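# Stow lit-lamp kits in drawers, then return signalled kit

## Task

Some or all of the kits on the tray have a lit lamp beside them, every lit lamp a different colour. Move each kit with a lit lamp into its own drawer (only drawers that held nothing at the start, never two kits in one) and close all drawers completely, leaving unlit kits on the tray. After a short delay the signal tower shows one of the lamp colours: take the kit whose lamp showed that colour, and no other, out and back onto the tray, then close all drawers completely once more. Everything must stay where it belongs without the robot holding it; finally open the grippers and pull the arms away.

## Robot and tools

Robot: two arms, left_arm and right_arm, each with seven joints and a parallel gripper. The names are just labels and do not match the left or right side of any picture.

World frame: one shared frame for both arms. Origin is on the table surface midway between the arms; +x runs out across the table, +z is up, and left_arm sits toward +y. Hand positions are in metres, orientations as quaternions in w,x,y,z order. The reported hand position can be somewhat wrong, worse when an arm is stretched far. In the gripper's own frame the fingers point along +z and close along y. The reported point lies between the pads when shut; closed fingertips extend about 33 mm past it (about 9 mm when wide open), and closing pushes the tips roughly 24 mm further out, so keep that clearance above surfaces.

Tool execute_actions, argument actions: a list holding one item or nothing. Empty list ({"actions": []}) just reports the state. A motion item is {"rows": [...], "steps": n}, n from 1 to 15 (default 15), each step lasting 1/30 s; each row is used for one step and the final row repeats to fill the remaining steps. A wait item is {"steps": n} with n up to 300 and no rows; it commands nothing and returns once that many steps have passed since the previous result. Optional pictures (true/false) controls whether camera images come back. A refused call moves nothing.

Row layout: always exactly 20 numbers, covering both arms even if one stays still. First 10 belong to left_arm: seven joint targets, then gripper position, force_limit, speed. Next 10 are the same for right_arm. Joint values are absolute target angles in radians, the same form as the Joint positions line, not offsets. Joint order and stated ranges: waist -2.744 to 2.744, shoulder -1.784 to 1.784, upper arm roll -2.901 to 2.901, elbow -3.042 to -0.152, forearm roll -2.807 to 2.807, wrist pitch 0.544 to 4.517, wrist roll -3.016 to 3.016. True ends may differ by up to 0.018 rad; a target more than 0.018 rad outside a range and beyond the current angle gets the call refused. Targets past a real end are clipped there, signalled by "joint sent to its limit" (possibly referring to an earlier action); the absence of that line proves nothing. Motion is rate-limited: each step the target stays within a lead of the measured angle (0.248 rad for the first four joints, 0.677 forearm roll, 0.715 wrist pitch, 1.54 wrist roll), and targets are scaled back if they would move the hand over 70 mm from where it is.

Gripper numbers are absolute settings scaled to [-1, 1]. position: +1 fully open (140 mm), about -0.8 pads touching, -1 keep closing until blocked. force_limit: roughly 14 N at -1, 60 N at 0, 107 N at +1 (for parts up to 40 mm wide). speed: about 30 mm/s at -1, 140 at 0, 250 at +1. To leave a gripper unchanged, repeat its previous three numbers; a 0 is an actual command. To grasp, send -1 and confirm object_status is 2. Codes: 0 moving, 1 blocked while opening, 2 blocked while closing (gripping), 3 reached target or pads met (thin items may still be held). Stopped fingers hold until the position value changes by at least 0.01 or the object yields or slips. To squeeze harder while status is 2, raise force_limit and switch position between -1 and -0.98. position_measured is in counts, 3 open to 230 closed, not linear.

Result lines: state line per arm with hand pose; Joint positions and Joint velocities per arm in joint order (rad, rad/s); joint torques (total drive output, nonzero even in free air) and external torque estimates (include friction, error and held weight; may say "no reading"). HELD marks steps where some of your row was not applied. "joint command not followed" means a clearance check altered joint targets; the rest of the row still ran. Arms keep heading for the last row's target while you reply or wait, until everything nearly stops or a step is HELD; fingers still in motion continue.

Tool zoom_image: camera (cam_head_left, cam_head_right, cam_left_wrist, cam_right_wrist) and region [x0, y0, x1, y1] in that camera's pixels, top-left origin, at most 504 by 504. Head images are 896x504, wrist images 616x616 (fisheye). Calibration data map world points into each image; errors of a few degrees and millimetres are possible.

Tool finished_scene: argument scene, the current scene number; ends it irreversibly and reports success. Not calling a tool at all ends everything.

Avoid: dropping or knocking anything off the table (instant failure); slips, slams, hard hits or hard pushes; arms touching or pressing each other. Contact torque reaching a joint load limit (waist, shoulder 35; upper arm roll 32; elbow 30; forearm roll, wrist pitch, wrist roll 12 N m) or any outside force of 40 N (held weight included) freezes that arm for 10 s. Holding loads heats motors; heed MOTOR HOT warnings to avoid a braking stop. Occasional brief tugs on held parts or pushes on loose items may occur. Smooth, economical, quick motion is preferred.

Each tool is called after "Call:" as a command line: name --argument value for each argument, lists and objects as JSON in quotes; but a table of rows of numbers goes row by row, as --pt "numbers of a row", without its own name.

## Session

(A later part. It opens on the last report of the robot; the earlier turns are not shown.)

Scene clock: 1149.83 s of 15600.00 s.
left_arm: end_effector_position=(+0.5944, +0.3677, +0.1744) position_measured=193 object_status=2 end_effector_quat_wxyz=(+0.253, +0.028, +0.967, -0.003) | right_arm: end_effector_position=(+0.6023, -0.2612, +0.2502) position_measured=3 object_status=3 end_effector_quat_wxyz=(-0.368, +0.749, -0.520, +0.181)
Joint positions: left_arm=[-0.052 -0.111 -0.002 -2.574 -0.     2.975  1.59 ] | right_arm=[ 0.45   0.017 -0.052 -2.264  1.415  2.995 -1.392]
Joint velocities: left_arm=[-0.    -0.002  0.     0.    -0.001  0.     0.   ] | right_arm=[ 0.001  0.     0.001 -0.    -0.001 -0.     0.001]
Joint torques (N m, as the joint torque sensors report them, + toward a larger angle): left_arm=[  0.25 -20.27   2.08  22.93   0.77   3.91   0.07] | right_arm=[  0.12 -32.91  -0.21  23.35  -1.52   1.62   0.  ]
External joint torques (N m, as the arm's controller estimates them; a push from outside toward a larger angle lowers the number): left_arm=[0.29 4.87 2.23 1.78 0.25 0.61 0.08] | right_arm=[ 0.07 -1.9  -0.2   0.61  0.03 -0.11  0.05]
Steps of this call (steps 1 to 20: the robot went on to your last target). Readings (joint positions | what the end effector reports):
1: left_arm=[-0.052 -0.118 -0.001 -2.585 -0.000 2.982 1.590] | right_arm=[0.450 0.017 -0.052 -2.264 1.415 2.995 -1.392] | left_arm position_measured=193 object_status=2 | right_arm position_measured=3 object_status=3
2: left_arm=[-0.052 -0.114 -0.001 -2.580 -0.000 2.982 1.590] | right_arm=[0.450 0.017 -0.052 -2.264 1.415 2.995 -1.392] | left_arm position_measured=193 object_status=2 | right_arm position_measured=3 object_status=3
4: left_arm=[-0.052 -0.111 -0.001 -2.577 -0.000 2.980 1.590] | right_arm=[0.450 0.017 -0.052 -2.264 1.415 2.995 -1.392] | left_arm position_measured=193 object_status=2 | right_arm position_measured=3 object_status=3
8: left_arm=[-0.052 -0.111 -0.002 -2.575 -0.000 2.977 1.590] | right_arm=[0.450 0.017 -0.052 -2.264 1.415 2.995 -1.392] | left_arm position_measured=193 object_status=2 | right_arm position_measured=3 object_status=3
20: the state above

Call:
execute_actions --actions '[{"rows":[[-0.052,-0.112,0,-2.579,0,2.978,1.59,0,0,0,0.45,0.017,-0.05,-2.264,1.415,2.995,-1.392,1,0,0],[-0.052,-0.112,0,-2.579,0,2.978,1.59,0,0,0,0.45,0.017,-0.05,-2.264,1.415,2.995,-1.392,1,0,0],[-0.052,-0.112,0,-2.579,0,2.978,1.59,0,0,0,0.45,0.017,-0.05,-2.264,1.415,2.995,-1.392,1,0,0],[-0.052,-0.112,0,-2.579,0,2.978,1.59,0,0,0,0.45,0.017,-0.05,-2.264,1.415,2.995,-1.392,1,0,0],[-0.052,-0.112,0,-2.579,0,2.978,1.59,0,0,0,0.45,0.017,-0.05,-2.264,1.415,2.995,-1.392,1,0,0],[-0.052,-0.112,0,-2.579,0,2.978,1.59,0,0,0,0.45,0.017,-0.05,-2.264,1.415,2.995,-1.392,1,0,0],[-0.052,-0.197,0,-2.673,0,2.986,1.59,0,0,0,0.45,0.017,-0.05,-2.264,1.415,2.995,-1.392,1,0,0],[-0.052,-0.197,0,-2.673,0,2.986,1.59,0,0,0,0.45,0.017,-0.05,-2.264,1.415,2.995,-1.392,1,0,0],[-0.052,-0.197,0,-2.673,0,2.986,1.59,0,0,0,0.45,0.017,-0.05,-2.264,1.415,2.995,-1.392,1,0,0],[-0.052,-0.197,0,-2.673,0,2.986,1.59,0,0,0,0.45,0.017,-0.05,-2.264,1.415,2.995,-1.392,1,0,0],[-0.052,-0.197,0,-2.673,0,2.9,1.59,0,0,0,0.45,0.017,-0.05,-2.264,1.415,2.995,-1.392,1,0,0],[-0.052,-0.25,0,-2.66,0,2.846,1.59,0,0,0,0.45,0.017,-0.05,-2.264,1.415,2.995,-1.392,1,0,0],[-0.052,-0.295,0,-2.631,0,2.846,1.59,0,0,0,0.45,0.017,-0.05,-2.264,1.415,2.995,-1.392,1,0,0]],"steps":15}]' --pictures false

Call:
execute_actions --actions '[{"steps":35}]' --pictures false

Call:
execute_actions --actions '[{"rows":[[-0.052,-0.264,0,-2.6,0,2.846,1.59,0,0,0,0.45,0.017,-0.05,-2.264,1.415,2.995,-1.392,1,0,0],[-0.052,-0.264,0,-2.6,0,2.846,1.59,0,0,0,0.45,0.017,-0.05,-2.264,1.415,2.995,-1.392,1,0,0],[-0.052,-0.264,0,-2.6,0,2.846,1.59,0,0,0,0.45,0.017,-0.05,-2.264,1.415,2.995,-1.392,1,0,0],[-0.052,-0.233,0,-2.569,0,2.846,1.59,0,0,0,0.45,0.017,-0.05,-2.264,1.415,2.995,-1.392,1,0,0],[-0.052,-0.233,0,-2.569,0,2.846,1.59,0,0,0,0.45,0.017,-0.05,-2.264,1.415,2.995,-1.392,1,0,0],[-0.052,-0.233,0,-2.569,0,2.846,1.59,0,0,0,0.45,0.017,-0.05,-2.264,1.415,2.995,-1.392,1,0,0],[-0.052,-0.203,0,-2.539,0,2.845,1.59,0,0,0,0.45,0.017,-0.05,-2.264,1.415,2.995,-1.392,1,0,0]],"steps":15}]'

Scene clock: 1190.67 s of 15600.00 s.
left_arm: end_effector_position=(+0.5656, +0.3688, +0.2050) position_measured=129 object_status=0 end_effector_quat_wxyz=(+0.256, +0.028, +0.966, -0.002) | right_arm: end_effector_position=(+0.6023, -0.2612, +0.2502) position_measured=3 object_status=3 end_effector_quat_wxyz=(-0.368, +0.749, -0.520, +0.181)
Joint positions: left_arm=[-0.052 -0.263 -0.002 -2.645 -0.     2.9    1.59 ] | right_arm=[ 0.45   0.017 -0.052 -2.264  1.415  2.995 -1.392]
Joint velocities: left_arm=[-0.    -0.522 -0.002  0.269 -0.001 -0.257  0.001] | right_arm=[ 0.001  0.    -0.001  0.001  0.     0.001  0.001]
Joint torques (N m, as the joint torque sensors report them, + toward a larger angle): left_arm=[ -0.34 -13.05   1.44  16.27   0.87   1.76   0.14] | right_arm=[  0.44 -32.68  -0.08  23.13  -1.55   1.66   0.02]
External joint torques (N m, as the arm's controller estimates them; a push from outside toward a larger angle lowers the number): left_arm=[-0.26 -0.79  1.76 -0.3   0.3  -0.49  0.15] | right_arm=[ 0.42 -1.85 -0.05  0.5  -0.01 -0.06  0.07]
Steps of this call (steps 1 to 15: the robot went on to your last target; steps 16 to 90: nothing new was sent; then 37.33 s passed at rest; steps 91 to 105: all 15 steps of this action). Readings (joint positions | what the end effector reports):
91: left_arm=[-0.052 -0.112 -0.002 -2.575 -0.000 2.975 1.590] | right_arm=[0.450 0.017 -0.052 -2.264 1.415 2.995 -1.392] | left_arm position_measured=193 object_status=0 | right_arm position_measured=3 object_status=3
92: left_arm=[-0.052 -0.112 -0.002 -2.576 -0.000 2.975 1.590] | right_arm=[0.450 0.017 -0.052 -2.264 1.415 2.995 -1.392] | left_arm position_measured=191 object_status=0 | right_arm position_measured=3 object_status=3
94: left_arm=[-0.052 -0.112 -0.002 -2.577 -0.000 2.975 1.590] | right_arm=[0.450 0.017 -0.052 -2.264 1.415 2.995 -1.392] | left_arm position_measured=171 object_status=0 | right_arm position_measured=3 object_status=3
98: left_arm=[-0.052 -0.153 -0.002 -2.626 -0.000 2.978 1.590] | right_arm=[0.450 0.017 -0.052 -2.264 1.415 2.995 -1.392] | left_arm position_measured=141 object_status=0 | right_arm position_measured=3 object_status=3
105: the state above

Scene clock: 1191.83 s of 15600.00 s.
left_arm: end_effector_position=(+0.5645, +0.3689, +0.2194) position_measured=129 object_status=3 end_effector_quat_wxyz=(+0.255, +0.028, +0.967, -0.002) | right_arm: end_effector_position=(+0.6023, -0.2612, +0.2502) position_measured=3 object_status=3 end_effector_quat_wxyz=(-0.368, +0.749, -0.520, +0.181)
Joint positions: left_arm=[-0.052 -0.295 -0.002 -2.63  -0.     2.85   1.59 ] | right_arm=[ 0.45   0.017 -0.052 -2.264  1.415  2.995 -1.392]
Joint velocities: left_arm=[ 0.     0.    -0.     0.001 -0.     0.    -0.003] | right_arm=[ 0.003 -0.001  0.     0.001 -0.001  0.001  0.001]
Joint torques (N m, as the joint torque sensors report them, + toward a larger angle): left_arm=[ -0.26 -20.34   1.06  20.76   0.81   2.7    0.04] | right_arm=[  0.91 -32.35  -0.41  23.06  -1.5    1.6    0.03]
External joint torques (N m, as the arm's controller estimates them; a push from outside toward a larger angle lowers the number): left_arm=[-0.26 -0.22  1.32 -1.9   0.21 -0.61  0.05] | right_arm=[ 0.78 -1.22 -0.49  0.26  0.05 -0.12  0.07]
Steps of this call (steps 1 to 30: the robot went on to your last target; steps 31 to 35: nothing new was sent). Readings (joint positions | what the end effector reports):
1: left_arm=[-0.052 -0.278 -0.002 -2.637 -0.000 2.893 1.590] | right_arm=[0.450 0.017 -0.052 -2.264 1.415 2.995 -1.392] | left_arm position_measured=129 object_status=3 | right_arm position_measured=3 object_status=3
2: left_arm=[-0.052 -0.287 -0.002 -2.632 -0.000 2.886 1.590] | right_arm=[0.450 0.017 -0.052 -2.264 1.415 2.995 -1.392] | left_arm position_measured=129 object_status=3 | right_arm position_measured=3 object_status=3
4: left_arm=[-0.052 -0.294 -0.002 -2.629 -0.000 2.876 1.590] | right_arm=[0.450 0.017 -0.052 -2.264 1.415 2.995 -1.392] | left_arm position_measured=129 object_status=3 | right_arm position_measured=3 object_status=3
8: left_arm=[-0.052 -0.295 -0.002 -2.629 -0.000 2.862 1.590] | right_arm=[0.450 0.017 -0.052 -2.264 1.415 2.995 -1.392] | left_arm position_measured=129 object_status=3 | right_arm position_measured=3 object_status=3
35: the state above
All arms were judged still, so your last target was given up. Only a new action makes them travel on or press farther. Fingers that are still opening or closing keep moving.

Scene clock: 1192.33 s of 15600.00 s.
left_arm: end_effector_position=(+0.5928, +0.3677, +0.2183) position_measured=129 object_status=3 end_effector_quat_wxyz=(+0.254, +0.028, +0.967, -0.002) | right_arm: end_effector_position=(+0.6023, -0.2612, +0.2502) position_measured=3 object_status=3 end_effector_quat_wxyz=(-0.368, +0.749, -0.520, +0.181)
Joint positions: left_arm=[-0.052 -0.206 -0.002 -2.542 -0.     2.849  1.59 ] | right_arm=[ 0.45   0.017 -0.052 -2.264  1.415  2.995 -1.392]
Joint velocities: left_arm=[ 0.001  0.005 -0.002  0.015 -0.001 -0.     0.   ] | right_arm=[-0.001 -0.     0.     0.001 -0.001 -0.    -0.   ]
Joint torques (N m, as the joint torque sensors report them, + toward a larger angle): left_arm=[ -0.38 -21.21   1.33  22.09   0.85   2.88   0.06] | right_arm=[  0.82 -32.59   0.06  23.14  -1.55   1.66   0.07]
External joint torques (N m, as the arm's controller estimates them; a push from outside toward a larger angle lowers the number): left_arm=[-0.3   2.2   1.59 -0.52  0.25 -0.43  0.08] | right_arm=[ 0.84 -1.61  0.15  0.41 -0.01 -0.08  0.11]
Steps of this call (steps 1 to 15: all 15 steps of this action). Readings (joint positions | what the end effector reports):
1: left_arm=[-0.052 -0.289 -0.002 -2.623 -0.000 2.850 1.590] | right_arm=[0.450 0.017 -0.052 -2.264 1.415 2.995 -1.392] | left_arm position_measured=129 object_status=3 | right_arm position_measured=3 object_status=3
2: left_arm=[-0.052 -0.281 -0.002 -2.615 -0.000 2.850 1.590] | right_arm=[0.450 0.017 -0.052 -2.264 1.415 2.995 -1.392] | left_arm position_measured=129 object_status=3 | right_arm position_measured=3 object_status=3
4: left_arm=[-0.052 -0.265 -0.002 -2.600 -0.000 2.849 1.590] | right_arm=[0.450 0.017 -0.052 -2.264 1.415 2.995 -1.392] | left_arm position_measured=129 object_status=3 | right_arm position_measured=3 object_status=3
8: left_arm=[-0.052 -0.225 -0.002 -2.560 -0.000 2.849 1.590] | right_arm=[0.450 0.017 -0.052 -2.264 1.415 2.995 -1.392] | left_arm position_measured=129 object_status=3 | right_arm position_measured=3 object_status=3
15: the state above
camera_calibration (this result's frames):
cam_left_wrist: T_world_to_cam=[[0.220579, 0.974605, 0.0385881, -0.48937], [0.570274, -0.160962, 0.80553, -0.4416], [0.791285, -0.155677, -0.591297, -0.0921408], [0, 0, 0, 1]] pos_world=[0.432688, 0.391517, 0.320123]
cam_right_wrist: T_world_to_cam=[[-0.656742, -0.19174, -0.729332, 0.525105], [-0.611603, 0.701217, 0.366382, 0.451202], [0.44117, 0.68668, -0.577788, 0.234467], [0, 0, 0, 1]] pos_world=[0.517376, -0.376711, 0.353136]

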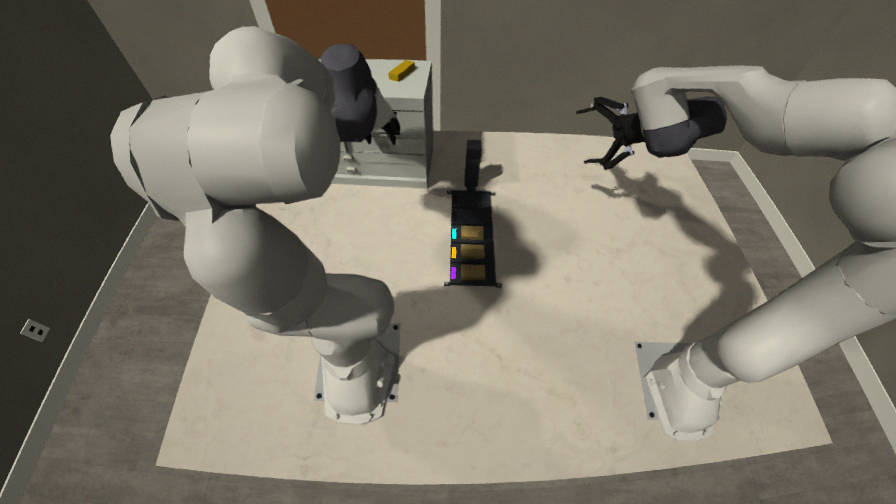

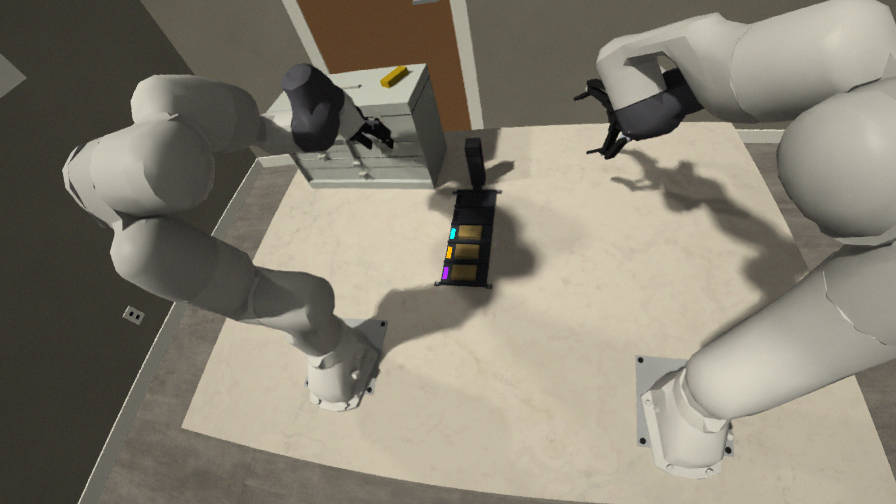

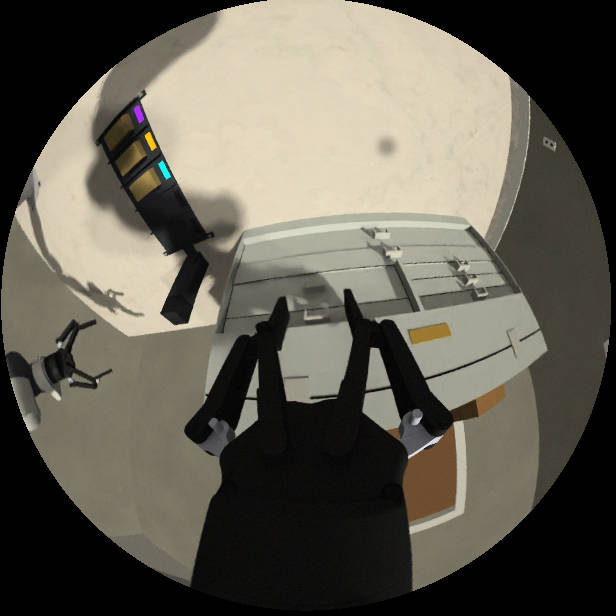

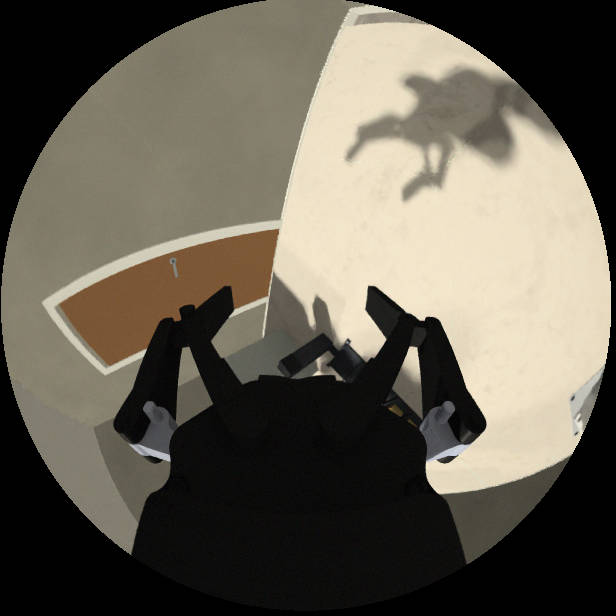

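Call:
execute_actions --actions '[{"rows":[[-0.052,-0.203,0,-2.539,0,2.845,1.59,-1,0,-0.5,0.45,0.017,-0.05,-2.264,1.415,2.995,-1.392,1,0,0]],"steps":15}]' --pictures false

Call:
execute_actions --actions '[{"steps":15}]' --pictures false

Scene clock: 1210.40 s of 15600.00 s.
left_arm: end_effector_position=(+0.5933, +0.3673, +0.2187) position_measured=192 object_status=0 end_effector_quat_wxyz=(+0.254, +0.029, +0.967, -0.003) | right_arm: end_effector_position=(+0.6023, -0.2612, +0.2502) position_measured=3 object_status=3 end_effector_quat_wxyz=(-0.368, +0.749, -0.520, +0.181)
Joint positions: left_arm=[-0.053 -0.205 -0.002 -2.54  -0.     2.849  1.59 ] | right_arm=[ 0.45   0.017 -0.052 -2.264  1.415  2.995 -1.392]
Joint velocities: left_arm=[ 0.     0.     0.001  0.     0.     0.001 -0.   ] | right_arm=[-0.001 -0.     0.001 -0.001  0.001 -0.     0.001]
Joint torques (N m, as the joint torque sensors report them, + toward a larger angle): left_arm=[ -0.27 -21.25   1.29  22.77   0.92   2.88   0.05] | right_arm=[  0.22 -33.03  -0.02  22.9   -1.48   1.61   0.05]
External joint torques (N m, as the arm's controller estimates them; a push from outside toward a larger angle lowers the number): left_arm=[-0.24  1.77  1.49  0.29  0.33 -0.36  0.06] | right_arm=[ 0.18 -2.19  0.    0.28  0.06 -0.11  0.1 ]
Steps of this call (steps 1 to 15: the robot went on to your last target; steps 16 to 90: nothing new was sent; then 14.57 s passed at rest; steps 91 to 105: all 15 steps of this action). Readings (joint positions | what the end effector reports):
91: left_arm=[-0.052 -0.205 -0.002 -2.540 -0.000 2.849 1.590] | right_arm=[0.450 0.017 -0.052 -2.264 1.415 2.995 -1.392] | left_arm position_measured=129 object_status=0 | right_arm position_measured=3 object_status=3
92: left_arm=[-0.052 -0.205 -0.002 -2.540 -0.000 2.849 1.590] | right_arm=[0.450 0.017 -0.052 -2.264 1.415 2.995 -1.392] | left_arm position_measured=132 object_status=0 | right_arm position_measured=3 object_status=3
94: left_arm=[-0.052 -0.205 -0.002 -2.540 -0.000 2.849 1.590] | right_arm=[0.450 0.017 -0.052 -2.264 1.415 2.995 -1.392] | left_arm position_measured=142 object_status=0 | right_arm position_measured=3 object_status=3
98: left_arm=[-0.052 -0.205 -0.002 -2.540 -0.000 2.849 1.590] | right_arm=[0.450 0.017 -0.052 -2.264 1.415 2.995 -1.392] | left_arm position_measured=160 object_status=0 | right_arm position_measured=3 object_status=3
105: the state above

Scene clock: 1210.90 s of 15600.00 s.
left_arm: end_effector_position=(+0.5933, +0.3673, +0.2187) position_measured=193 object_status=2 end_effector_quat_wxyz=(+0.254, +0.029, +0.967, -0.003) | right_arm: end_effector_position=(+0.6023, -0.2612, +0.2502) position_measured=3 object_status=3 end_effector_quat_wxyz=(-0.368, +0.749, -0.520, +0.181)
Joint positions: left_arm=[-0.053 -0.205 -0.002 -2.54  -0.     2.849  1.59 ] | right_arm=[ 0.45   0.017 -0.052 -2.264  1.415  2.995 -1.392]
Joint velocities: left_arm=[-0.001  0.001  0.001  0.001 -0.    -0.     0.001] | right_arm=[ 0.     0.001  0.    -0.001 -0.001  0.     0.   ]
Joint torques (N m, as the joint torque sensors report them, + toward a larger angle): left_arm=[ -0.12 -22.17   1.09  22.62   0.89   2.85   0.03] | right_arm=[  0.32 -32.74  -0.38  22.88  -1.5    1.64   0.05]
External joint torques (N m, as the arm's controller estimates them; a push from outside toward a larger angle lowers the number): left_arm=[-0.12  1.03  1.28  0.    0.3  -0.45  0.05] | right_arm=[ 0.26 -2.03 -0.38  0.33  0.02 -0.07  0.09]
Steps of this call (steps 1 to 15: the robot went on to your last target). Readings (joint positions | what the end effector reports):
1: left_arm=[-0.053 -0.205 -0.002 -2.540 -0.000 2.849 1.590] | right_arm=[0.450 0.017 -0.052 -2.264 1.415 2.995 -1.392] | left_arm position_measured=193 object_status=0 | right_arm position_measured=3 object_status=3
2: left_arm=[-0.053 -0.205 -0.002 -2.540 -0.000 2.849 1.590] | right_arm=[0.450 0.017 -0.052 -2.264 1.415 2.995 -1.392] | left_arm position_measured=193 object_status=0 | right_arm position_measured=3 object_status=3
4: left_arm=[-0.053 -0.205 -0.002 -2.540 -0.000 2.849 1.590] | right_arm=[0.450 0.017 -0.052 -2.264 1.415 2.995 -1.392] | left_arm position_measured=193 object_status=0 | right_arm position_measured=3 object_status=3
8: left_arm=[-0.053 -0.205 -0.002 -2.540 -0.000 2.849 1.590] | right_arm=[0.450 0.017 -0.052 -2.264 1.415 2.995 -1.392] | left_arm position_measured=193 object_status=2 | right_arm position_measured=3 object_status=3
15: the state above
All arms were judged still, so your last target was given up. Only a new action makes them travel on or press farther. Fingers that are still opening or closing keep moving.

Call:
execute_actions --actions '[{"rows":[[-0.051,-0.233,0,-2.569,0,2.846,1.59,-1,0,-0.5,0.45,0.017,-0.05,-2.264,1.415,2.995,-1.392,1,0,0],[-0.051,-0.233,0,-2.569,0,2.846,1.59,-1,0,-0.5,0.45,0.017,-0.05,-2.264,1.415,2.995,-1.392,1,0,0],[-0.051,-0.264,0,-2.6,0,2.846,1.59,-1,0,-0.5,0.45,0.017,-0.05,-2.264,1.415,2.995,-1.392,1,0,0],[-0.051,-0.264,0,-2.6,0,2.845,1.59,-1,0,-0.5,0.45,0.017,-0.05,-2.264,1.415,2.995,-1.392,1,0,0],[-0.051,-0.295,0,-2.631,0,2.844,1.59,-1,0,-0.5,0.45,0.017,-0.05,-2.264,1.415,2.995,-1.392,1,0,0],[-0.051,-0.295,0,-2.631,0,2.842,1.59,-1,0,-0.5,0.45,0.017,-0.05,-2.264,1.415,2.995,-1.392,1,0,0],[-0.051,-0.327,0,-2.661,0,2.84,1.59,-1,0,-0.5,0.45,0.017,-0.05,-2.264,1.415,2.995,-1.392,1,0,0],[-0.051,-0.327,0,-2.661,0,2.838,1.59,-1,0,-0.5,0.45,0.017,-0.05,-2.264,1.415,2.995,-1.392,1,0,0],[-0.051,-0.359,0,-2.69,0,2.836,1.59,-1,0,-0.5,0.45,0.017,-0.05,-2.264,1.415,2.995,-1.392,1,0,0],[-0.051,-0.359,0,-2.69,0,2.833,1.59,-1,0,-0.5,0.45,0.017,-0.05,-2.264,1.415,2.995,-1.392,1,0,0],[-0.051,-0.393,0,-2.72,0,2.83,1.59,-1,0,-0.5,0.45,0.017,-0.05,-2.264,1.415,2.995,-1.392,1,0,0],[-0.051,-0.393,0,-2.72,0,2.827,1.59,-1,0,-0.5,0.45,0.017,-0.05,-2.264,1.415,2.995,-1.392,1,0,0],[-0.051,-0.427,0,-2.749,0,2.823,1.59,-1,0,-0.5,0.45,0.017,-0.05,-2.264,1.415,2.995,-1.392,1,0,0],[-0.051,-0.427,0,-2.749,0,2.819,1.59,-1,0,-0.5,0.45,0.017,-0.05,-2.264,1.415,2.995,-1.392,1,0,0],[-0.051,-0.462,0,-2.777,0,2.815,1.59,-1,0,-0.5,0.45,0.017,-0.05,-2.264,1.415,2.995,-1.392,1,0,0]],"steps":15}]' --pictures false

Call:
execute_actions --actions '[{"rows":[[-0.051,-0.462,0,-2.777,0,2.81,1.59,-1,0,-0.5,0.45,0.017,-0.05,-2.264,1.415,2.995,-1.392,1,0,0],[-0.05,-0.499,0,-2.806,0,2.805,1.59,-1,0,-0.5,0.45,0.017,-0.05,-2.264,1.415,2.995,-1.392,1,0,0],[-0.05,-0.499,0,-2.806,0,2.8,1.59,-1,0,-0.5,0.45,0.017,-0.05,-2.264,1.415,2.995,-1.392,1,0,0],[-0.05,-0.536,0,-2.834,0,2.794,1.59,-1,0,-0.5,0.45,0.017,-0.05,-2.264,1.415,2.995,-1.392,1,0,0],[-0.05,-0.536,0,-2.834,0,2.788,1.59,-1,0,-0.5,0.45,0.017,-0.05,-2.264,1.415,2.995,-1.392,1,0,0],[-0.05,-0.575,0,-2.862,0,2.781,1.59,-1,0,-0.5,0.45,0.017,-0.05,-2.264,1.415,2.995,-1.392,1,0,0],[-0.05,-0.575,0,-2.862,0,2.774,1.59,-1,0,-0.5,0.45,0.017,-0.05,-2.264,1.415,2.995,-1.392,1,0,0],[-0.05,-0.615,0,-2.889,0,2.766,1.59,-1,0,-0.5,0.45,0.017,-0.05,-2.264,1.415,2.995,-1.392,1,0,0],[-0.05,-0.615,0,-2.889,0,2.758,1.59,-1,0,-0.5,0.45,0.017,-0.05,-2.264,1.415,2.995,-1.392,1,0,0],[-0.05,-0.657,0,-2.916,0,2.752,1.59,-1,0,-0.5,0.45,0.017,-0.05,-2.264,1.415,2.995,-1.392,1,0,0],[-0.05,-0.657,0,-2.916,0,2.752,1.59,-1,0,-0.5,0.45,0.017,-0.05,-2.264,1.415,2.995,-1.392,1,0,0],[-0.05,-0.701,0,-2.943,0,2.752,1.59,-1,0,-0.5,0.45,0.017,-0.05,-2.264,1.415,2.995,-1.392,1,0,0]],"steps":15}]' --pictures false

Call:
execute_actions --actions '[{"steps":20}]'

Scene clock: 1251.93 s of 15600.00 s.
left_arm: end_effector_position=(+0.5276, +0.3708, +0.2197) position_measured=193 object_status=2 end_effector_quat_wxyz=(+0.254, +0.028, +0.967, -0.002) | right_arm: end_effector_position=(+0.6023, -0.2612, +0.2502) position_measured=3 object_status=3 end_effector_quat_wxyz=(-0.368, +0.749, -0.520, +0.181)
Joint positions: left_arm=[-0.052 -0.416 -0.001 -2.737 -0.     2.835  1.59 ] | right_arm=[ 0.45   0.017 -0.052 -2.264  1.415  2.995 -1.392]
Joint velocities: left_arm=[ 0.003 -0.58   0.003 -0.483  0.    -0.087  0.001] | right_arm=[ 0.001  0.     0.001 -0.001 -0.001 -0.     0.   ]
Joint torques (N m, as the joint torque sensors report them, + toward a larger angle): left_arm=[ -0.14 -15.84   0.77  22.31   0.91   2.6   -0.04] | right_arm=[  0.13 -32.56  -0.01  23.25  -1.52   1.61   0.  ]
External joint torques (N m, as the arm's controller estimates them; a push from outside toward a larger angle lowers the number): left_arm=[-0.23 -1.76  1.03 -2.77  0.42 -1.21 -0.03] | right_arm=[ 0.03 -1.64 -0.06  0.6   0.02 -0.1   0.04]
Steps of this call (steps 1 to 90: nothing new was sent; then 37.53 s passed at rest; steps 91 to 105: all 15 steps of this action). Readings (joint positions | what the end effector reports):
91: left_arm=[-0.053 -0.210 -0.002 -2.546 -0.000 2.849 1.590] | right_arm=[0.450 0.017 -0.052 -2.264 1.415 2.995 -1.392] | left_arm position_measured=193 object_status=2 | right_arm position_measured=3 object_status=3
92: left_arm=[-0.053 -0.218 -0.002 -2.553 -0.000 2.849 1.590] | right_arm=[0.450 0.017 -0.052 -2.264 1.415 2.995 -1.392] | left_arm position_measured=193 object_status=2 | right_arm position_measured=3 object_status=3
94: left_arm=[-0.052 -0.241 -0.001 -2.577 -0.000 2.849 1.590] | right_arm=[0.450 0.017 -0.052 -2.264 1.415 2.995 -1.392] | left_arm position_measured=193 object_status=2 | right_arm position_measured=3 object_status=3
98: left_arm=[-0.052 -0.300 -0.001 -2.634 -0.000 2.847 1.590] | right_arm=[0.450 0.017 -0.052 -2.264 1.415 2.995 -1.392] | left_arm position_measured=193 object_status=2 | right_arm position_measured=3 object_status=3
105: the state above

Scene clock: 1252.43 s of 15600.00 s.
left_arm: end_effector_position=(+0.4589, +0.3741, +0.2205) position_measured=193 object_status=2 end_effector_quat_wxyz=(+0.257, +0.027, +0.966, -0.002) | right_arm: end_effector_position=(+0.6023, -0.2612, +0.2502) position_measured=3 object_status=3 end_effector_quat_wxyz=(-0.368, +0.749, -0.520, +0.181)
Joint positions: left_arm=[-0.05  -0.685 -0.001 -2.933 -0.     2.767  1.59 ] | right_arm=[ 0.45   0.017 -0.052 -2.264  1.415  2.995 -1.392]
Joint velocities: left_arm=[ 0.    -0.197 -0.002 -0.124  0.    -0.07  -0.   ] | right_arm=[-0.     0.001  0.001 -0.001 -0.     0.    -0.001]
Joint torques (N m, as the joint torque sensors report them, + toward a larger angle): left_arm=[ 0.13 -7.41  0.54 23.38  0.94  2.93  0.02] | right_arm=[  0.51 -32.8   -0.38  23.19  -1.54   1.65   0.07]
External joint torques (N m, as the arm's controller estimates them; a push from outside toward a larger angle lowers the number): left_arm=[ 0.21 -1.8   1.24 -0.73  0.23 -0.38  0.04] | right_arm=[ 0.48 -1.92 -0.35  0.55 -0.01 -0.08  0.12]
Steps of this call (steps 1 to 15: all 15 steps of this action). Readings (joint positions | what the end effector reports):
1: left_arm=[-0.052 -0.432 -0.001 -2.751 -0.000 2.832 1.590] | right_arm=[0.450 0.017 -0.052 -2.264 1.415 2.995 -1.392] | left_arm position_measured=193 object_status=2 | right_arm position_measured=3 object_status=3
2: left_arm=[-0.051 -0.451 -0.001 -2.766 -0.000 2.829 1.590] | right_arm=[0.450 0.017 -0.052 -2.264 1.415 2.995 -1.392] | left_arm position_measured=193 object_status=2 | right_arm position_measured=3 object_status=3
4: left_arm=[-0.051 -0.487 -0.001 -2.795 -0.000 2.821 1.590] | right_arm=[0.450 0.017 -0.052 -2.264 1.415 2.995 -1.392] | left_arm position_measured=193 object_status=2 | right_arm position_measured=3 object_status=3
8: left_arm=[-0.051 -0.563 -0.001 -2.850 -0.000 2.801 1.590] | right_arm=[0.450 0.017 -0.052 -2.264 1.415 2.995 -1.392] | left_arm position_measured=193 object_status=2 | right_arm position_measured=3 object_status=3
15: the state above

Scene clock: 1253.10 s of 15600.00 s.
left_arm: end_effector_position=(+0.4555, +0.3743, +0.2206) position_measured=193 object_status=2 end_effector_quat_wxyz=(+0.256, +0.027, +0.966, -0.002) | right_arm: end_effector_position=(+0.6023, -0.2612, +0.2502) position_measured=3 object_status=3 end_effector_quat_wxyz=(-0.368, +0.749, -0.520, +0.181)
Joint positions: left_arm=[-0.05  -0.699 -0.001 -2.941 -0.     2.759  1.59 ] | right_arm=[ 0.45   0.017 -0.052 -2.264  1.415  2.995 -1.392]
Joint velocities: left_arm=[-0. -0.  0.  0. -0. -0. -0.] | right_arm=[ 0.     0.    -0.001 -0.    -0.001  0.001  0.001]
Joint torques (N m, as the joint torque sensors report them, + toward a larger angle): left_arm=[ 0.21 -8.19 -0.18 21.68  0.91  2.46  0.05] | right_arm=[  0.6  -32.93  -0.01  22.76  -1.55   1.62   0.05]
External joint torques (N m, as the arm's controller estimates them; a push from outside toward a larger angle lowers the number): left_arm=[ 0.24 -0.84  0.45 -1.85  0.26 -0.86  0.06] | right_arm=[ 0.72 -1.99  0.16  0.1  -0.02 -0.12  0.1 ]
Steps of this call (steps 1 to 20: the robot went on to your last target). Readings (joint positions | what the end effector reports):
1: left_arm=[-0.050 -0.690 -0.001 -2.936 -0.000 2.765 1.590] | right_arm=[0.450 0.017 -0.052 -2.264 1.415 2.995 -1.392] | left_arm position_measured=193 object_status=2 | right_arm position_measured=3 object_status=3
2: left_arm=[-0.050 -0.693 -0.001 -2.938 -0.000 2.764 1.590] | right_arm=[0.450 0.017 -0.052 -2.264 1.415 2.995 -1.392] | left_arm position_measured=193 object_status=2 | right_arm position_measured=3 object_status=3
4: left_arm=[-0.050 -0.697 -0.001 -2.940 -0.000 2.762 1.590] | right_arm=[0.450 0.017 -0.052 -2.264 1.415 2.995 -1.392] | left_arm position_measured=193 object_status=2 | right_arm position_measured=3 object_status=3
8: left_arm=[-0.050 -0.698 -0.001 -2.941 -0.000 2.760 1.590] | right_arm=[0.450 0.017 -0.052 -2.264 1.415 2.995 -1.392] | left_arm position_measured=193 object_status=2 | right_arm position_measured=3 object_status=3
20: the state above
camera_calibration (this result's frames):
cam_left_wrist: T_world_to_cam=[[0.217894, 0.975175, 0.0394487, -0.464747], [0.567016, -0.159386, 0.808139, -0.363806], [0.794364, -0.15372, -0.587669, 0.0158972], [0, 0, 0, 1]] pos_world=[0.294921, 0.397668, 0.321681]
cam_right_wrist: T_world_to_cam=[[-0.656742, -0.19174, -0.729332, 0.525105], [-0.611603, 0.701217, 0.366382, 0.451202], [0.44117, 0.68668, -0.577788, 0.234467], [0, 0, 0, 1]] pos_world=[0.517376, -0.376711, 0.353136]

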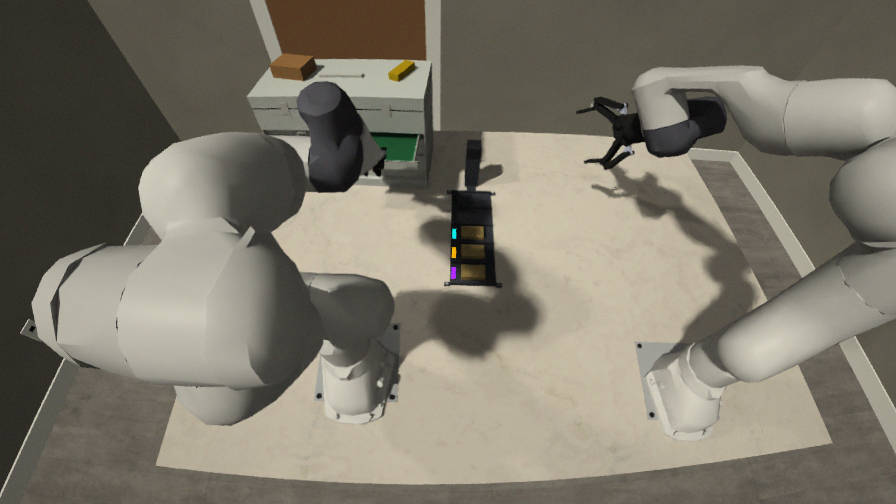

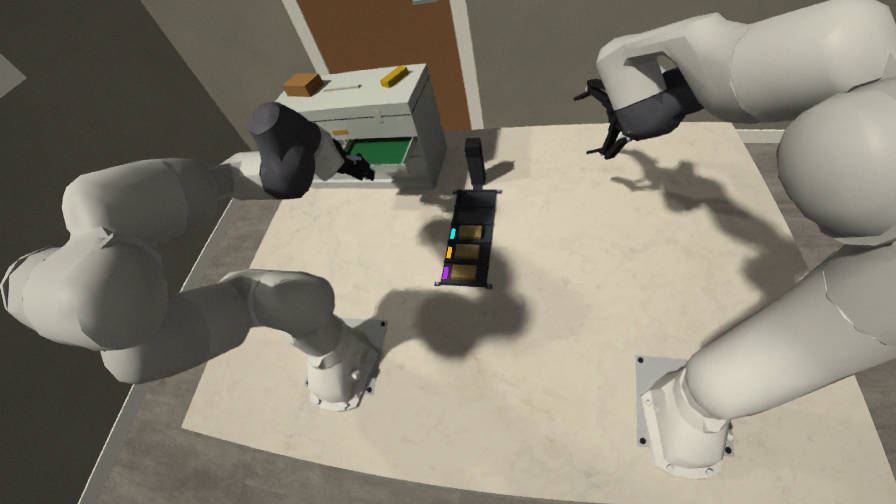

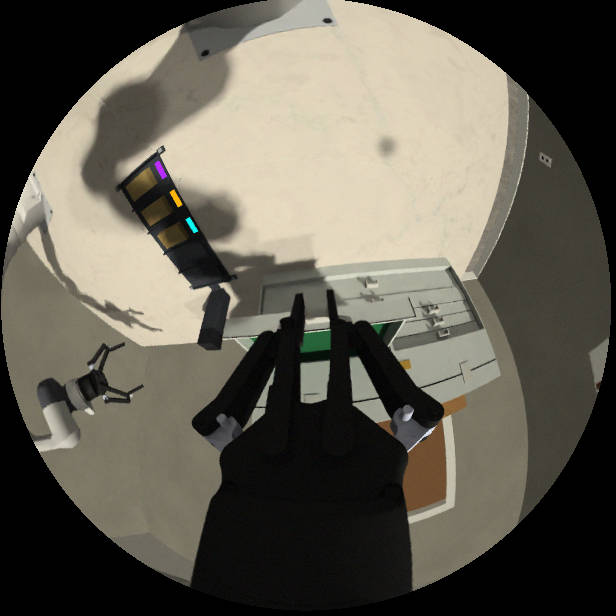

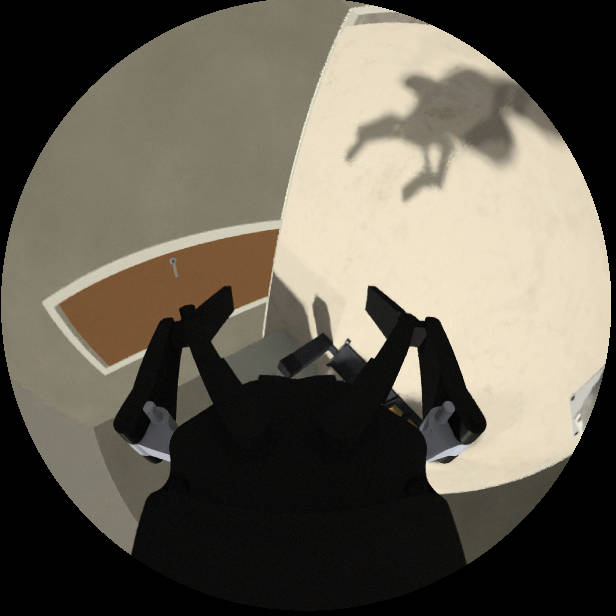

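Call:
execute_actions --actions '[{"rows":[[-0.05,-0.701,0,-2.943,0,2.752,1.59,0,0,0,0.45,0.017,-0.05,-2.264,1.415,2.995,-1.392,1,0,0],[-0.05,-0.701,0,-2.943,0,2.752,1.59,0,0,0,0.45,0.017,-0.05,-2.264,1.415,2.995,-1.392,1,0,0],[-0.05,-0.701,0,-2.943,0,2.752,1.59,0,0,0,0.45,0.017,-0.05,-2.264,1.415,2.995,-1.392,1,0,0],[-0.05,-0.701,0,-2.943,0,2.752,1.59,0,0,0,0.45,0.017,-0.05,-2.264,1.415,2.995,-1.392,1,0,0],[-0.05,-0.701,0,-2.943,0,2.752,1.59,0,0,0,0.45,0.017,-0.05,-2.264,1.415,2.995,-1.392,1,0,0],[-0.05,-0.701,0,-2.943,0,2.752,1.59,0,0,0,0.45,0.017,-0.05,-2.264,1.415,2.995,-1.392,1,0,0],[-0.05,-0.701,0,-2.943,0,2.4,1.59,0,0,0,0.45,0.017,-0.05,-2.264,1.415,2.995,-1.392,1,0,0]],"steps":15}]' --pictures false

Call:
execute_actions --actions '[{"steps":15}]' --pictures false

Call:
execute_actions --actions '[{"rows":[[-0.657,-0.466,0,-2.85,0,2.42,0.923,0.4,0,0,0.45,0.017,-0.05,-2.264,1.415,2.995,-1.392,1,0,0]],"steps":15}]' --pictures false

Call:
execute_actions --actions '[{"steps":15}]' --pictures false

Call:
execute_actions --actions '[{"rows":[[-0.657,-0.005,0,-2.4115,0,2.408,0.923,0.4,0,0,0.45,0.017,-0.05,-2.264,1.415,2.995,-1.392,1,0,0]],"steps":15}]' --pictures false

Call:
execute_actions --actions '[{"steps":30}]'

Scene clock: 1280.73 s of 15600.00 s.
left_arm: end_effector_position=(+0.3822, +0.3770, +0.1651) position_measured=129 object_status=0 end_effector_quat_wxyz=(+0.120, +0.028, +0.992, -0.001) | right_arm: end_effector_position=(+0.6023, -0.2612, +0.2502) position_measured=3 object_status=3 end_effector_quat_wxyz=(-0.368, +0.749, -0.520, +0.181)
Joint positions: left_arm=[-0.05  -0.701 -0.001 -2.943 -0.     2.482  1.59 ] | right_arm=[ 0.45   0.017 -0.052 -2.264  1.415  2.995 -1.392]
Joint velocities: left_arm=[ 0.001 -0.     0.    -0.002  0.    -0.479 -0.001] | right_arm=[ 0.001  0.001 -0.001  0.     0.001 -0.     0.   ]
Joint torques (N m, as the joint torque sensors report them, + toward a larger angle): left_arm=[-0.15 -7.37  0.1  23.58  0.86  2.55  0.01] | right_arm=[  0.1  -32.76   0.18  23.12  -1.55   1.62   0.07]
External joint torques (N m, as the arm's controller estimates them; a push from outside toward a larger angle lowers the number): left_arm=[-0.14  0.01  0.73 -0.42  0.2  -0.65  0.01] | right_arm=[ 0.18 -1.84  0.32  0.45 -0.02 -0.12  0.11]
Steps of this call (steps 1 to 15: the robot went on to your last target; steps 16 to 90: nothing new was sent; then 24.13 s passed at rest; steps 91 to 105: all 15 steps of this action). Readings (joint positions | what the end effector reports):
91: left_arm=[-0.050 -0.699 -0.001 -2.941 -0.000 2.759 1.590] | right_arm=[0.450 0.017 -0.052 -2.264 1.415 2.995 -1.392] | left_arm position_measured=193 object_status=0 | right_arm position_measured=3 object_status=3
92: left_arm=[-0.050 -0.699 -0.001 -2.941 -0.000 2.758 1.590] | right_arm=[0.450 0.017 -0.052 -2.264 1.415 2.995 -1.392] | left_arm position_measured=191 object_status=0 | right_arm position_measured=3 object_status=3
94: left_arm=[-0.050 -0.699 -0.001 -2.941 -0.000 2.757 1.590] | right_arm=[0.450 0.017 -0.052 -2.264 1.415 2.995 -1.392] | left_arm position_measured=171 object_status=0 | right_arm position_measured=3 object_status=3
98: left_arm=[-0.050 -0.701 -0.001 -2.939 -0.000 2.688 1.590] | right_arm=[0.450 0.017 -0.052 -2.264 1.415 2.995 -1.392] | left_arm position_measured=141 object_status=0 | right_arm position_measured=3 object_status=3
105: the state above

Scene clock: 1281.23 s of 15600.00 s.
left_arm: end_effector_position=(+0.3604, +0.3778, +0.1539) position_measured=129 object_status=3 end_effector_quat_wxyz=(+0.083, +0.028, +0.996, -0.001) | right_arm: end_effector_position=(+0.6023, -0.2612, +0.2502) position_measured=3 object_status=3 end_effector_quat_wxyz=(-0.368, +0.749, -0.520, +0.181)
Joint positions: left_arm=[-0.05  -0.701 -0.001 -2.943 -0.     2.408  1.59 ] | right_arm=[ 0.45   0.017 -0.052 -2.264  1.415  2.995 -1.392]
Joint velocities: left_arm=[-0.001  0.001 -0.001 -0.    -0.    -0.023  0.   ] | right_arm=[-0.    -0.     0.     0.001  0.001 -0.    -0.   ]
Joint torques (N m, as the joint torque sensors report them, + toward a larger angle): left_arm=[-0.44 -6.28  0.66 22.06  0.85  2.39  0.11] | right_arm=[  0.36 -32.38  -0.15  23.09  -1.58   1.63  -0.01]
External joint torques (N m, as the arm's controller estimates them; a push from outside toward a larger angle lowers the number): left_arm=[-0.43  0.39  1.27 -0.93  0.21 -0.39  0.11] | right_arm=[ 0.34 -1.36 -0.11  0.31 -0.04 -0.1   0.03]
Steps of this call (steps 1 to 15: the robot went on to your last target). Readings (joint positions | what the end effector reports):
1: left_arm=[-0.050 -0.701 -0.001 -2.943 -0.000 2.468 1.590] | right_arm=[0.450 0.017 -0.052 -2.264 1.415 2.995 -1.392] | left_arm position_measured=129 object_status=3 | right_arm position_measured=3 object_status=3
2: left_arm=[-0.050 -0.701 -0.001 -2.943 -0.000 2.456 1.590] | right_arm=[0.450 0.017 -0.052 -2.264 1.415 2.995 -1.392] | left_arm position_measured=129 object_status=3 | right_arm position_measured=3 object_status=3
4: left_arm=[-0.050 -0.701 -0.001 -2.943 -0.000 2.439 1.590] | right_arm=[0.450 0.017 -0.052 -2.264 1.415 2.995 -1.392] | left_arm position_measured=129 object_status=3 | right_arm position_measured=3 object_status=3
8: left_arm=[-0.050 -0.701 -0.001 -2.943 -0.000 2.420 1.590] | right_arm=[0.450 0.017 -0.052 -2.264 1.415 2.995 -1.392] | left_arm position_measured=129 object_status=3 | right_arm position_measured=3 object_status=3
15: the state above

Scene clock: 1281.73 s of 15600.00 s.
left_arm: end_effector_position=(+0.2935, +0.1803, +0.1146) position_measured=78 object_status=3 end_effector_quat_wxyz=(+0.014, +0.078, +0.997, -0.008) | right_arm: end_effector_position=(+0.6023, -0.2612, +0.2502) position_measured=3 object_status=3 end_effector_quat_wxyz=(-0.368, +0.749, -0.520, +0.181)
Joint positions: left_arm=[-0.649 -0.469 -0.004 -2.852 -0.001  2.415  1.089] | right_arm=[ 0.45   0.017 -0.052 -2.264  1.415  2.995 -1.392]
Joint velocities: left_arm=[-0.074  0.007  0.008  0.003  0.     0.002 -0.526] | right_arm=[-0.     0.001 -0.     0.001 -0.001  0.    -0.001]
Joint torques (N m, as the joint torque sensors report them, + toward a larger angle): left_arm=[ -2.03 -11.58   2.01  22.16   1.1    3.3   -0.38] | right_arm=[  0.25 -32.6   -0.09  22.88  -1.51   1.63   0.  ]
External joint torques (N m, as the arm's controller estimates them; a push from outside toward a larger angle lowers the number): left_arm=[-2.85  1.3   1.67  0.85  0.59  0.79 -0.38] | right_arm=[ 0.25 -1.7  -0.03  0.18  0.02 -0.1   0.04]
Steps of this call (steps 1 to 15: all 15 steps of this action). Readings (joint positions | what the end effector reports):
1: left_arm=[-0.090 -0.667 0.009 -2.924 -0.001 2.409 1.544] | right_arm=[0.450 0.017 -0.052 -2.264 1.415 2.995 -1.392] | left_arm position_measured=129 object_status=0 | right_arm position_measured=3 object_status=3
2: left_arm=[-0.146 -0.619 0.009 -2.902 -0.001 2.411 1.498] | right_arm=[0.450 0.017 -0.052 -2.264 1.415 2.995 -1.392] | left_arm position_measured=122 object_status=0 | right_arm position_measured=3 object_status=3
4: left_arm=[-0.262 -0.549 0.007 -2.879 -0.001 2.413 1.415] | right_arm=[0.450 0.017 -0.052 -2.264 1.415 2.995 -1.392] | left_arm position_measured=107 object_status=0 | right_arm position_measured=3 object_status=3
8: left_arm=[-0.506 -0.488 0.004 -2.859 -0.001 2.414 1.272] | right_arm=[0.450 0.017 -0.052 -2.264 1.415 2.995 -1.392] | left_arm position_measured=79 object_status=0 | right_arm position_measured=3 object_status=3
15: the state above

Scene clock: 1282.23 s of 15600.00 s.
left_arm: end_effector_position=(+0.2928, +0.1791, +0.1146) position_measured=78 object_status=3 end_effector_quat_wxyz=(+0.013, +0.016, +1.000, -0.009) | right_arm: end_effector_position=(+0.6023, -0.2612, +0.2502) position_measured=3 object_status=3 end_effector_quat_wxyz=(-0.368, +0.749, -0.520, +0.181)
Joint positions: left_arm=[-0.654 -0.468 -0.003 -2.852 -0.001  2.416  0.961] | right_arm=[ 0.45   0.017 -0.052 -2.264  1.415  2.995 -1.392]
Joint velocities: left_arm=[-0.001 -0.     0.001  0.001 -0.     0.001 -0.102] | right_arm=[-0.    -0.001 -0.001 -0.    -0.001 -0.     0.002]
Joint torques (N m, as the joint torque sensors report them, + toward a larger angle): left_arm=[ -1.64 -11.41   2.19  21.87   0.99   3.3   -0.18] | right_arm=[  0.33 -32.4   -0.14  23.24  -1.56   1.63   0.09]
External joint torques (N m, as the arm's controller estimates them; a push from outside toward a larger angle lowers the number): left_arm=[-1.63  1.33  2.59  0.48  0.44  0.77 -0.18] | right_arm=[ 0.44 -1.34  0.04  0.51 -0.03 -0.12  0.13]
Steps of this call (steps 1 to 15: the robot went on to your last target). Readings (joint positions | what the end effector reports):
1: left_arm=[-0.651 -0.468 -0.004 -2.852 -0.001 2.416 1.072] | right_arm=[0.450 0.017 -0.052 -2.264 1.415 2.995 -1.392] | left_arm position_measured=78 object_status=3 | right_arm position_measured=3 object_status=3
2: left_arm=[-0.652 -0.468 -0.004 -2.852 -0.001 2.416 1.058] | right_arm=[0.450 0.017 -0.052 -2.264 1.415 2.995 -1.392] | left_arm position_measured=78 object_status=3 | right_arm position_measured=3 object_status=3
4: left_arm=[-0.653 -0.468 -0.003 -2.852 -0.001 2.416 1.032] | right_arm=[0.450 0.017 -0.052 -2.264 1.415 2.995 -1.392] | left_arm position_measured=78 object_status=3 | right_arm position_measured=3 object_status=3
8: left_arm=[-0.654 -0.468 -0.003 -2.852 -0.001 2.416 0.996] | right_arm=[0.450 0.017 -0.052 -2.264 1.415 2.995 -1.392] | left_arm position_measured=78 object_status=3 | right_arm position_measured=3 object_status=3
15: the state above

Scene clock: 1282.73 s of 15600.00 s.
left_arm: end_effector_position=(+0.4005, +0.0982, +0.1015) position_measured=78 object_status=3 end_effector_quat_wxyz=(+0.001, +0.003, +1.000, -0.002) | right_arm: end_effector_position=(+0.6023, -0.2612, +0.2502) position_measured=3 object_status=3 end_effector_quat_wxyz=(-0.368, +0.749, -0.520, +0.181)
Joint positions: left_arm=[-0.655 -0.007 -0.002 -2.415 -0.002  2.412  0.936] | right_arm=[ 0.45   0.017 -0.052 -2.264  1.415  2.995 -1.392]
Joint velocities: left_arm=[ 0.001  0.001  0.     0.03   0.    -0.    -0.019] | right_arm=[ 0.001  0.     0.     0.001  0.001 -0.     0.001]
Joint torques (N m, as the joint torque sensors report them, + toward a larger angle): left_arm=[ -1.84 -26.59   1.35  21.47   1.09   2.01  -0.21] | right_arm=[  0.33 -32.62  -0.34  22.85  -1.51   1.66   0.07]
External joint torques (N m, as the arm's controller estimates them; a push from outside toward a larger angle lowers the number): left_arm=[-1.83  1.77  1.36  0.82  0.56 -0.39 -0.21] | right_arm=[ 0.33 -1.65 -0.28  0.13  0.03 -0.07  0.11]
Steps of this call (steps 1 to 15: all 15 steps of this action). Readings (joint positions | what the end effector reports):
1: left_arm=[-0.654 -0.419 -0.002 -2.805 -0.002 2.409 0.958] | right_arm=[0.450 0.017 -0.052 -2.264 1.415 2.995 -1.392] | left_arm position_measured=78 object_status=3 | right_arm position_measured=3 object_status=3
2: left_arm=[-0.654 -0.348 -0.002 -2.733 -0.002 2.409 0.955] | right_arm=[0.450 0.017 -0.052 -2.264 1.415 2.995 -1.392] | left_arm position_measured=78 object_status=3 | right_arm position_measured=3 object_status=3
4: left_arm=[-0.654 -0.212 -0.002 -2.592 -0.002 2.409 0.951] | right_arm=[0.450 0.017 -0.052 -2.264 1.415 2.995 -1.392] | left_arm position_measured=78 object_status=3 | right_arm position_measured=3 object_status=3
8: left_arm=[-0.655 -0.040 -0.002 -2.442 -0.002 2.412 0.943] | right_arm=[0.450 0.017 -0.052 -2.264 1.415 2.995 -1.392] | left_arm position_measured=78 object_status=3 | right_arm position_measured=3 object_status=3
15: the state above

Scene clock: 1283.73 s of 15600.00 s.
left_arm: end_effector_position=(+0.4013, +0.0976, +0.1022) position_measured=78 object_status=3 end_effector_quat_wxyz=(+0.002, +0.000, +1.000, -0.002) | right_arm: end_effector_position=(+0.6023, -0.2612, +0.2502) position_measured=3 object_status=3 end_effector_quat_wxyz=(-0.368, +0.749, -0.520, +0.181)
Joint positions: left_arm=[-0.655 -0.007 -0.002 -2.413 -0.002  2.412  0.93 ] | right_arm=[ 0.45   0.017 -0.052 -2.264  1.415  2.995 -1.392]
Joint velocities: left_arm=[-0.     0.001  0.    -0.001 -0.    -0.001 -0.   ] | right_arm=[-0.    -0.001 -0.001  0.001  0.001 -0.001  0.   ]
Joint torques (N m, as the joint torque sensors report them, + toward a larger angle): left_arm=[ -2.06 -26.96   1.74  21.79   1.1    2.06  -0.24] | right_arm=[  0.19 -32.59  -0.01  22.8   -1.54   1.69   0.01]
External joint torques (N m, as the arm's controller estimates them; a push from outside toward a larger angle lowers the number): left_arm=[-2.1   1.58  1.71  0.79  0.56 -0.4  -0.24] | right_arm=[ 0.23 -1.65  0.08  0.1  -0.01 -0.04  0.05]
Steps of this call (steps 1 to 15: the robot went on to your last target; steps 16 to 30: nothing new was sent). Readings (joint positions | what the end effector reports):
1: left_arm=[-0.655 -0.007 -0.002 -2.414 -0.002 2.412 0.935] | right_arm=[0.450 0.017 -0.052 -2.264 1.415 2.995 -1.392] | left_arm position_measured=78 object_status=3 | right_arm position_measured=3 object_status=3
2: left_arm=[-0.655 -0.007 -0.002 -2.414 -0.002 2.412 0.935] | right_arm=[0.450 0.017 -0.052 -2.264 1.415 2.995 -1.392] | left_arm position_measured=78 object_status=3 | right_arm position_measured=3 object_status=3
4: left_arm=[-0.655 -0.007 -0.002 -2.413 -0.002 2.412 0.934] | right_arm=[0.450 0.017 -0.052 -2.264 1.415 2.995 -1.392] | left_arm position_measured=78 object_status=3 | right_arm position_measured=3 object_status=3
8: left_arm=[-0.655 -0.007 -0.002 -2.413 -0.002 2.412 0.932] | right_arm=[0.450 0.017 -0.052 -2.264 1.415 2.995 -1.392] | left_arm position_measured=78 object_status=3 | right_arm position_measured=3 object_status=3
30: the state above
All arms were judged still, so your last target was given up. Only a new action makes them travel on or press farther. Fingers that are still opening or closing keep moving.
camera_calibration (this result's frames):
cam_left_wrist: T_world_to_cam=[[0.159367, 0.985431, -0.0594037, -0.145859], [0.898047, -0.119718, 0.423297, -0.378876], [0.410018, -0.120807, -0.904042, 0.130254], [0, 0, 0, 1]] pos_world=[0.310086, 0.114111, 0.269467]
cam_right_wrist: T_world_to_cam=[[-0.656742, -0.19174, -0.729332, 0.525105], [-0.611603, 0.701217, 0.366382, 0.451202], [0.44117, 0.68668, -0.577788, 0.234467], [0, 0, 0, 1]] pos_world=[0.517376, -0.376711, 0.353136]

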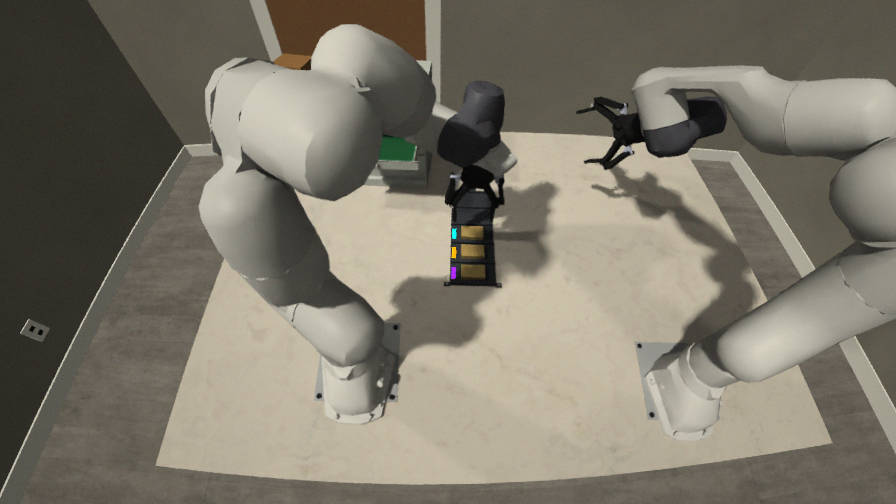

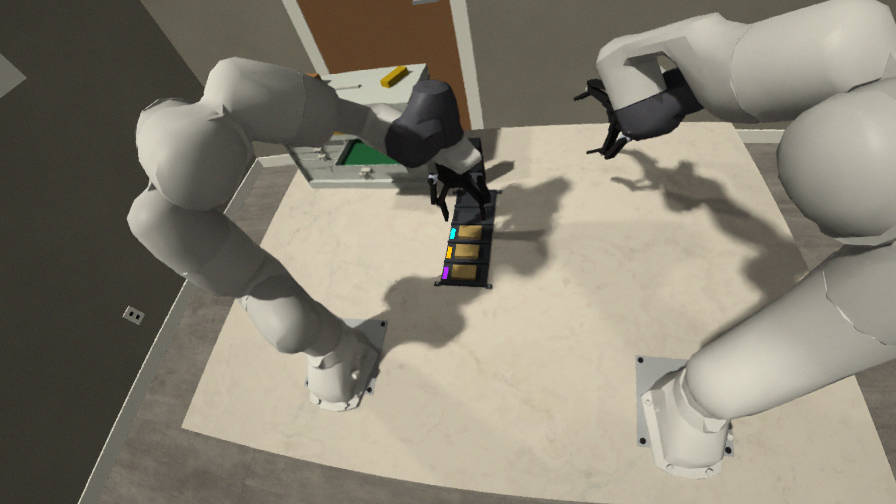

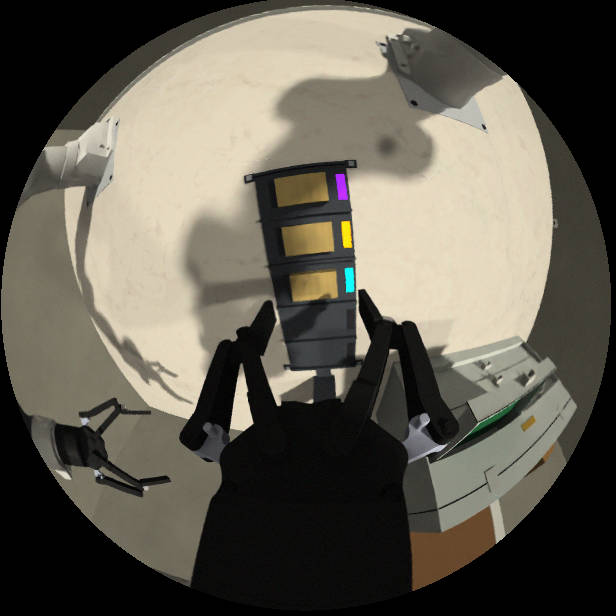

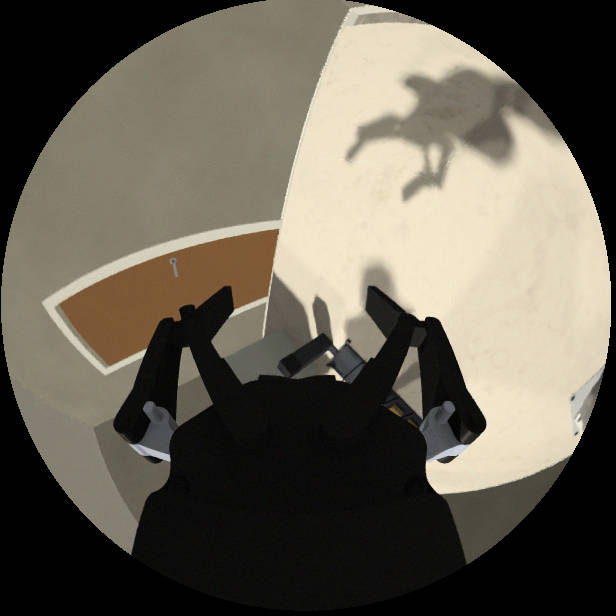

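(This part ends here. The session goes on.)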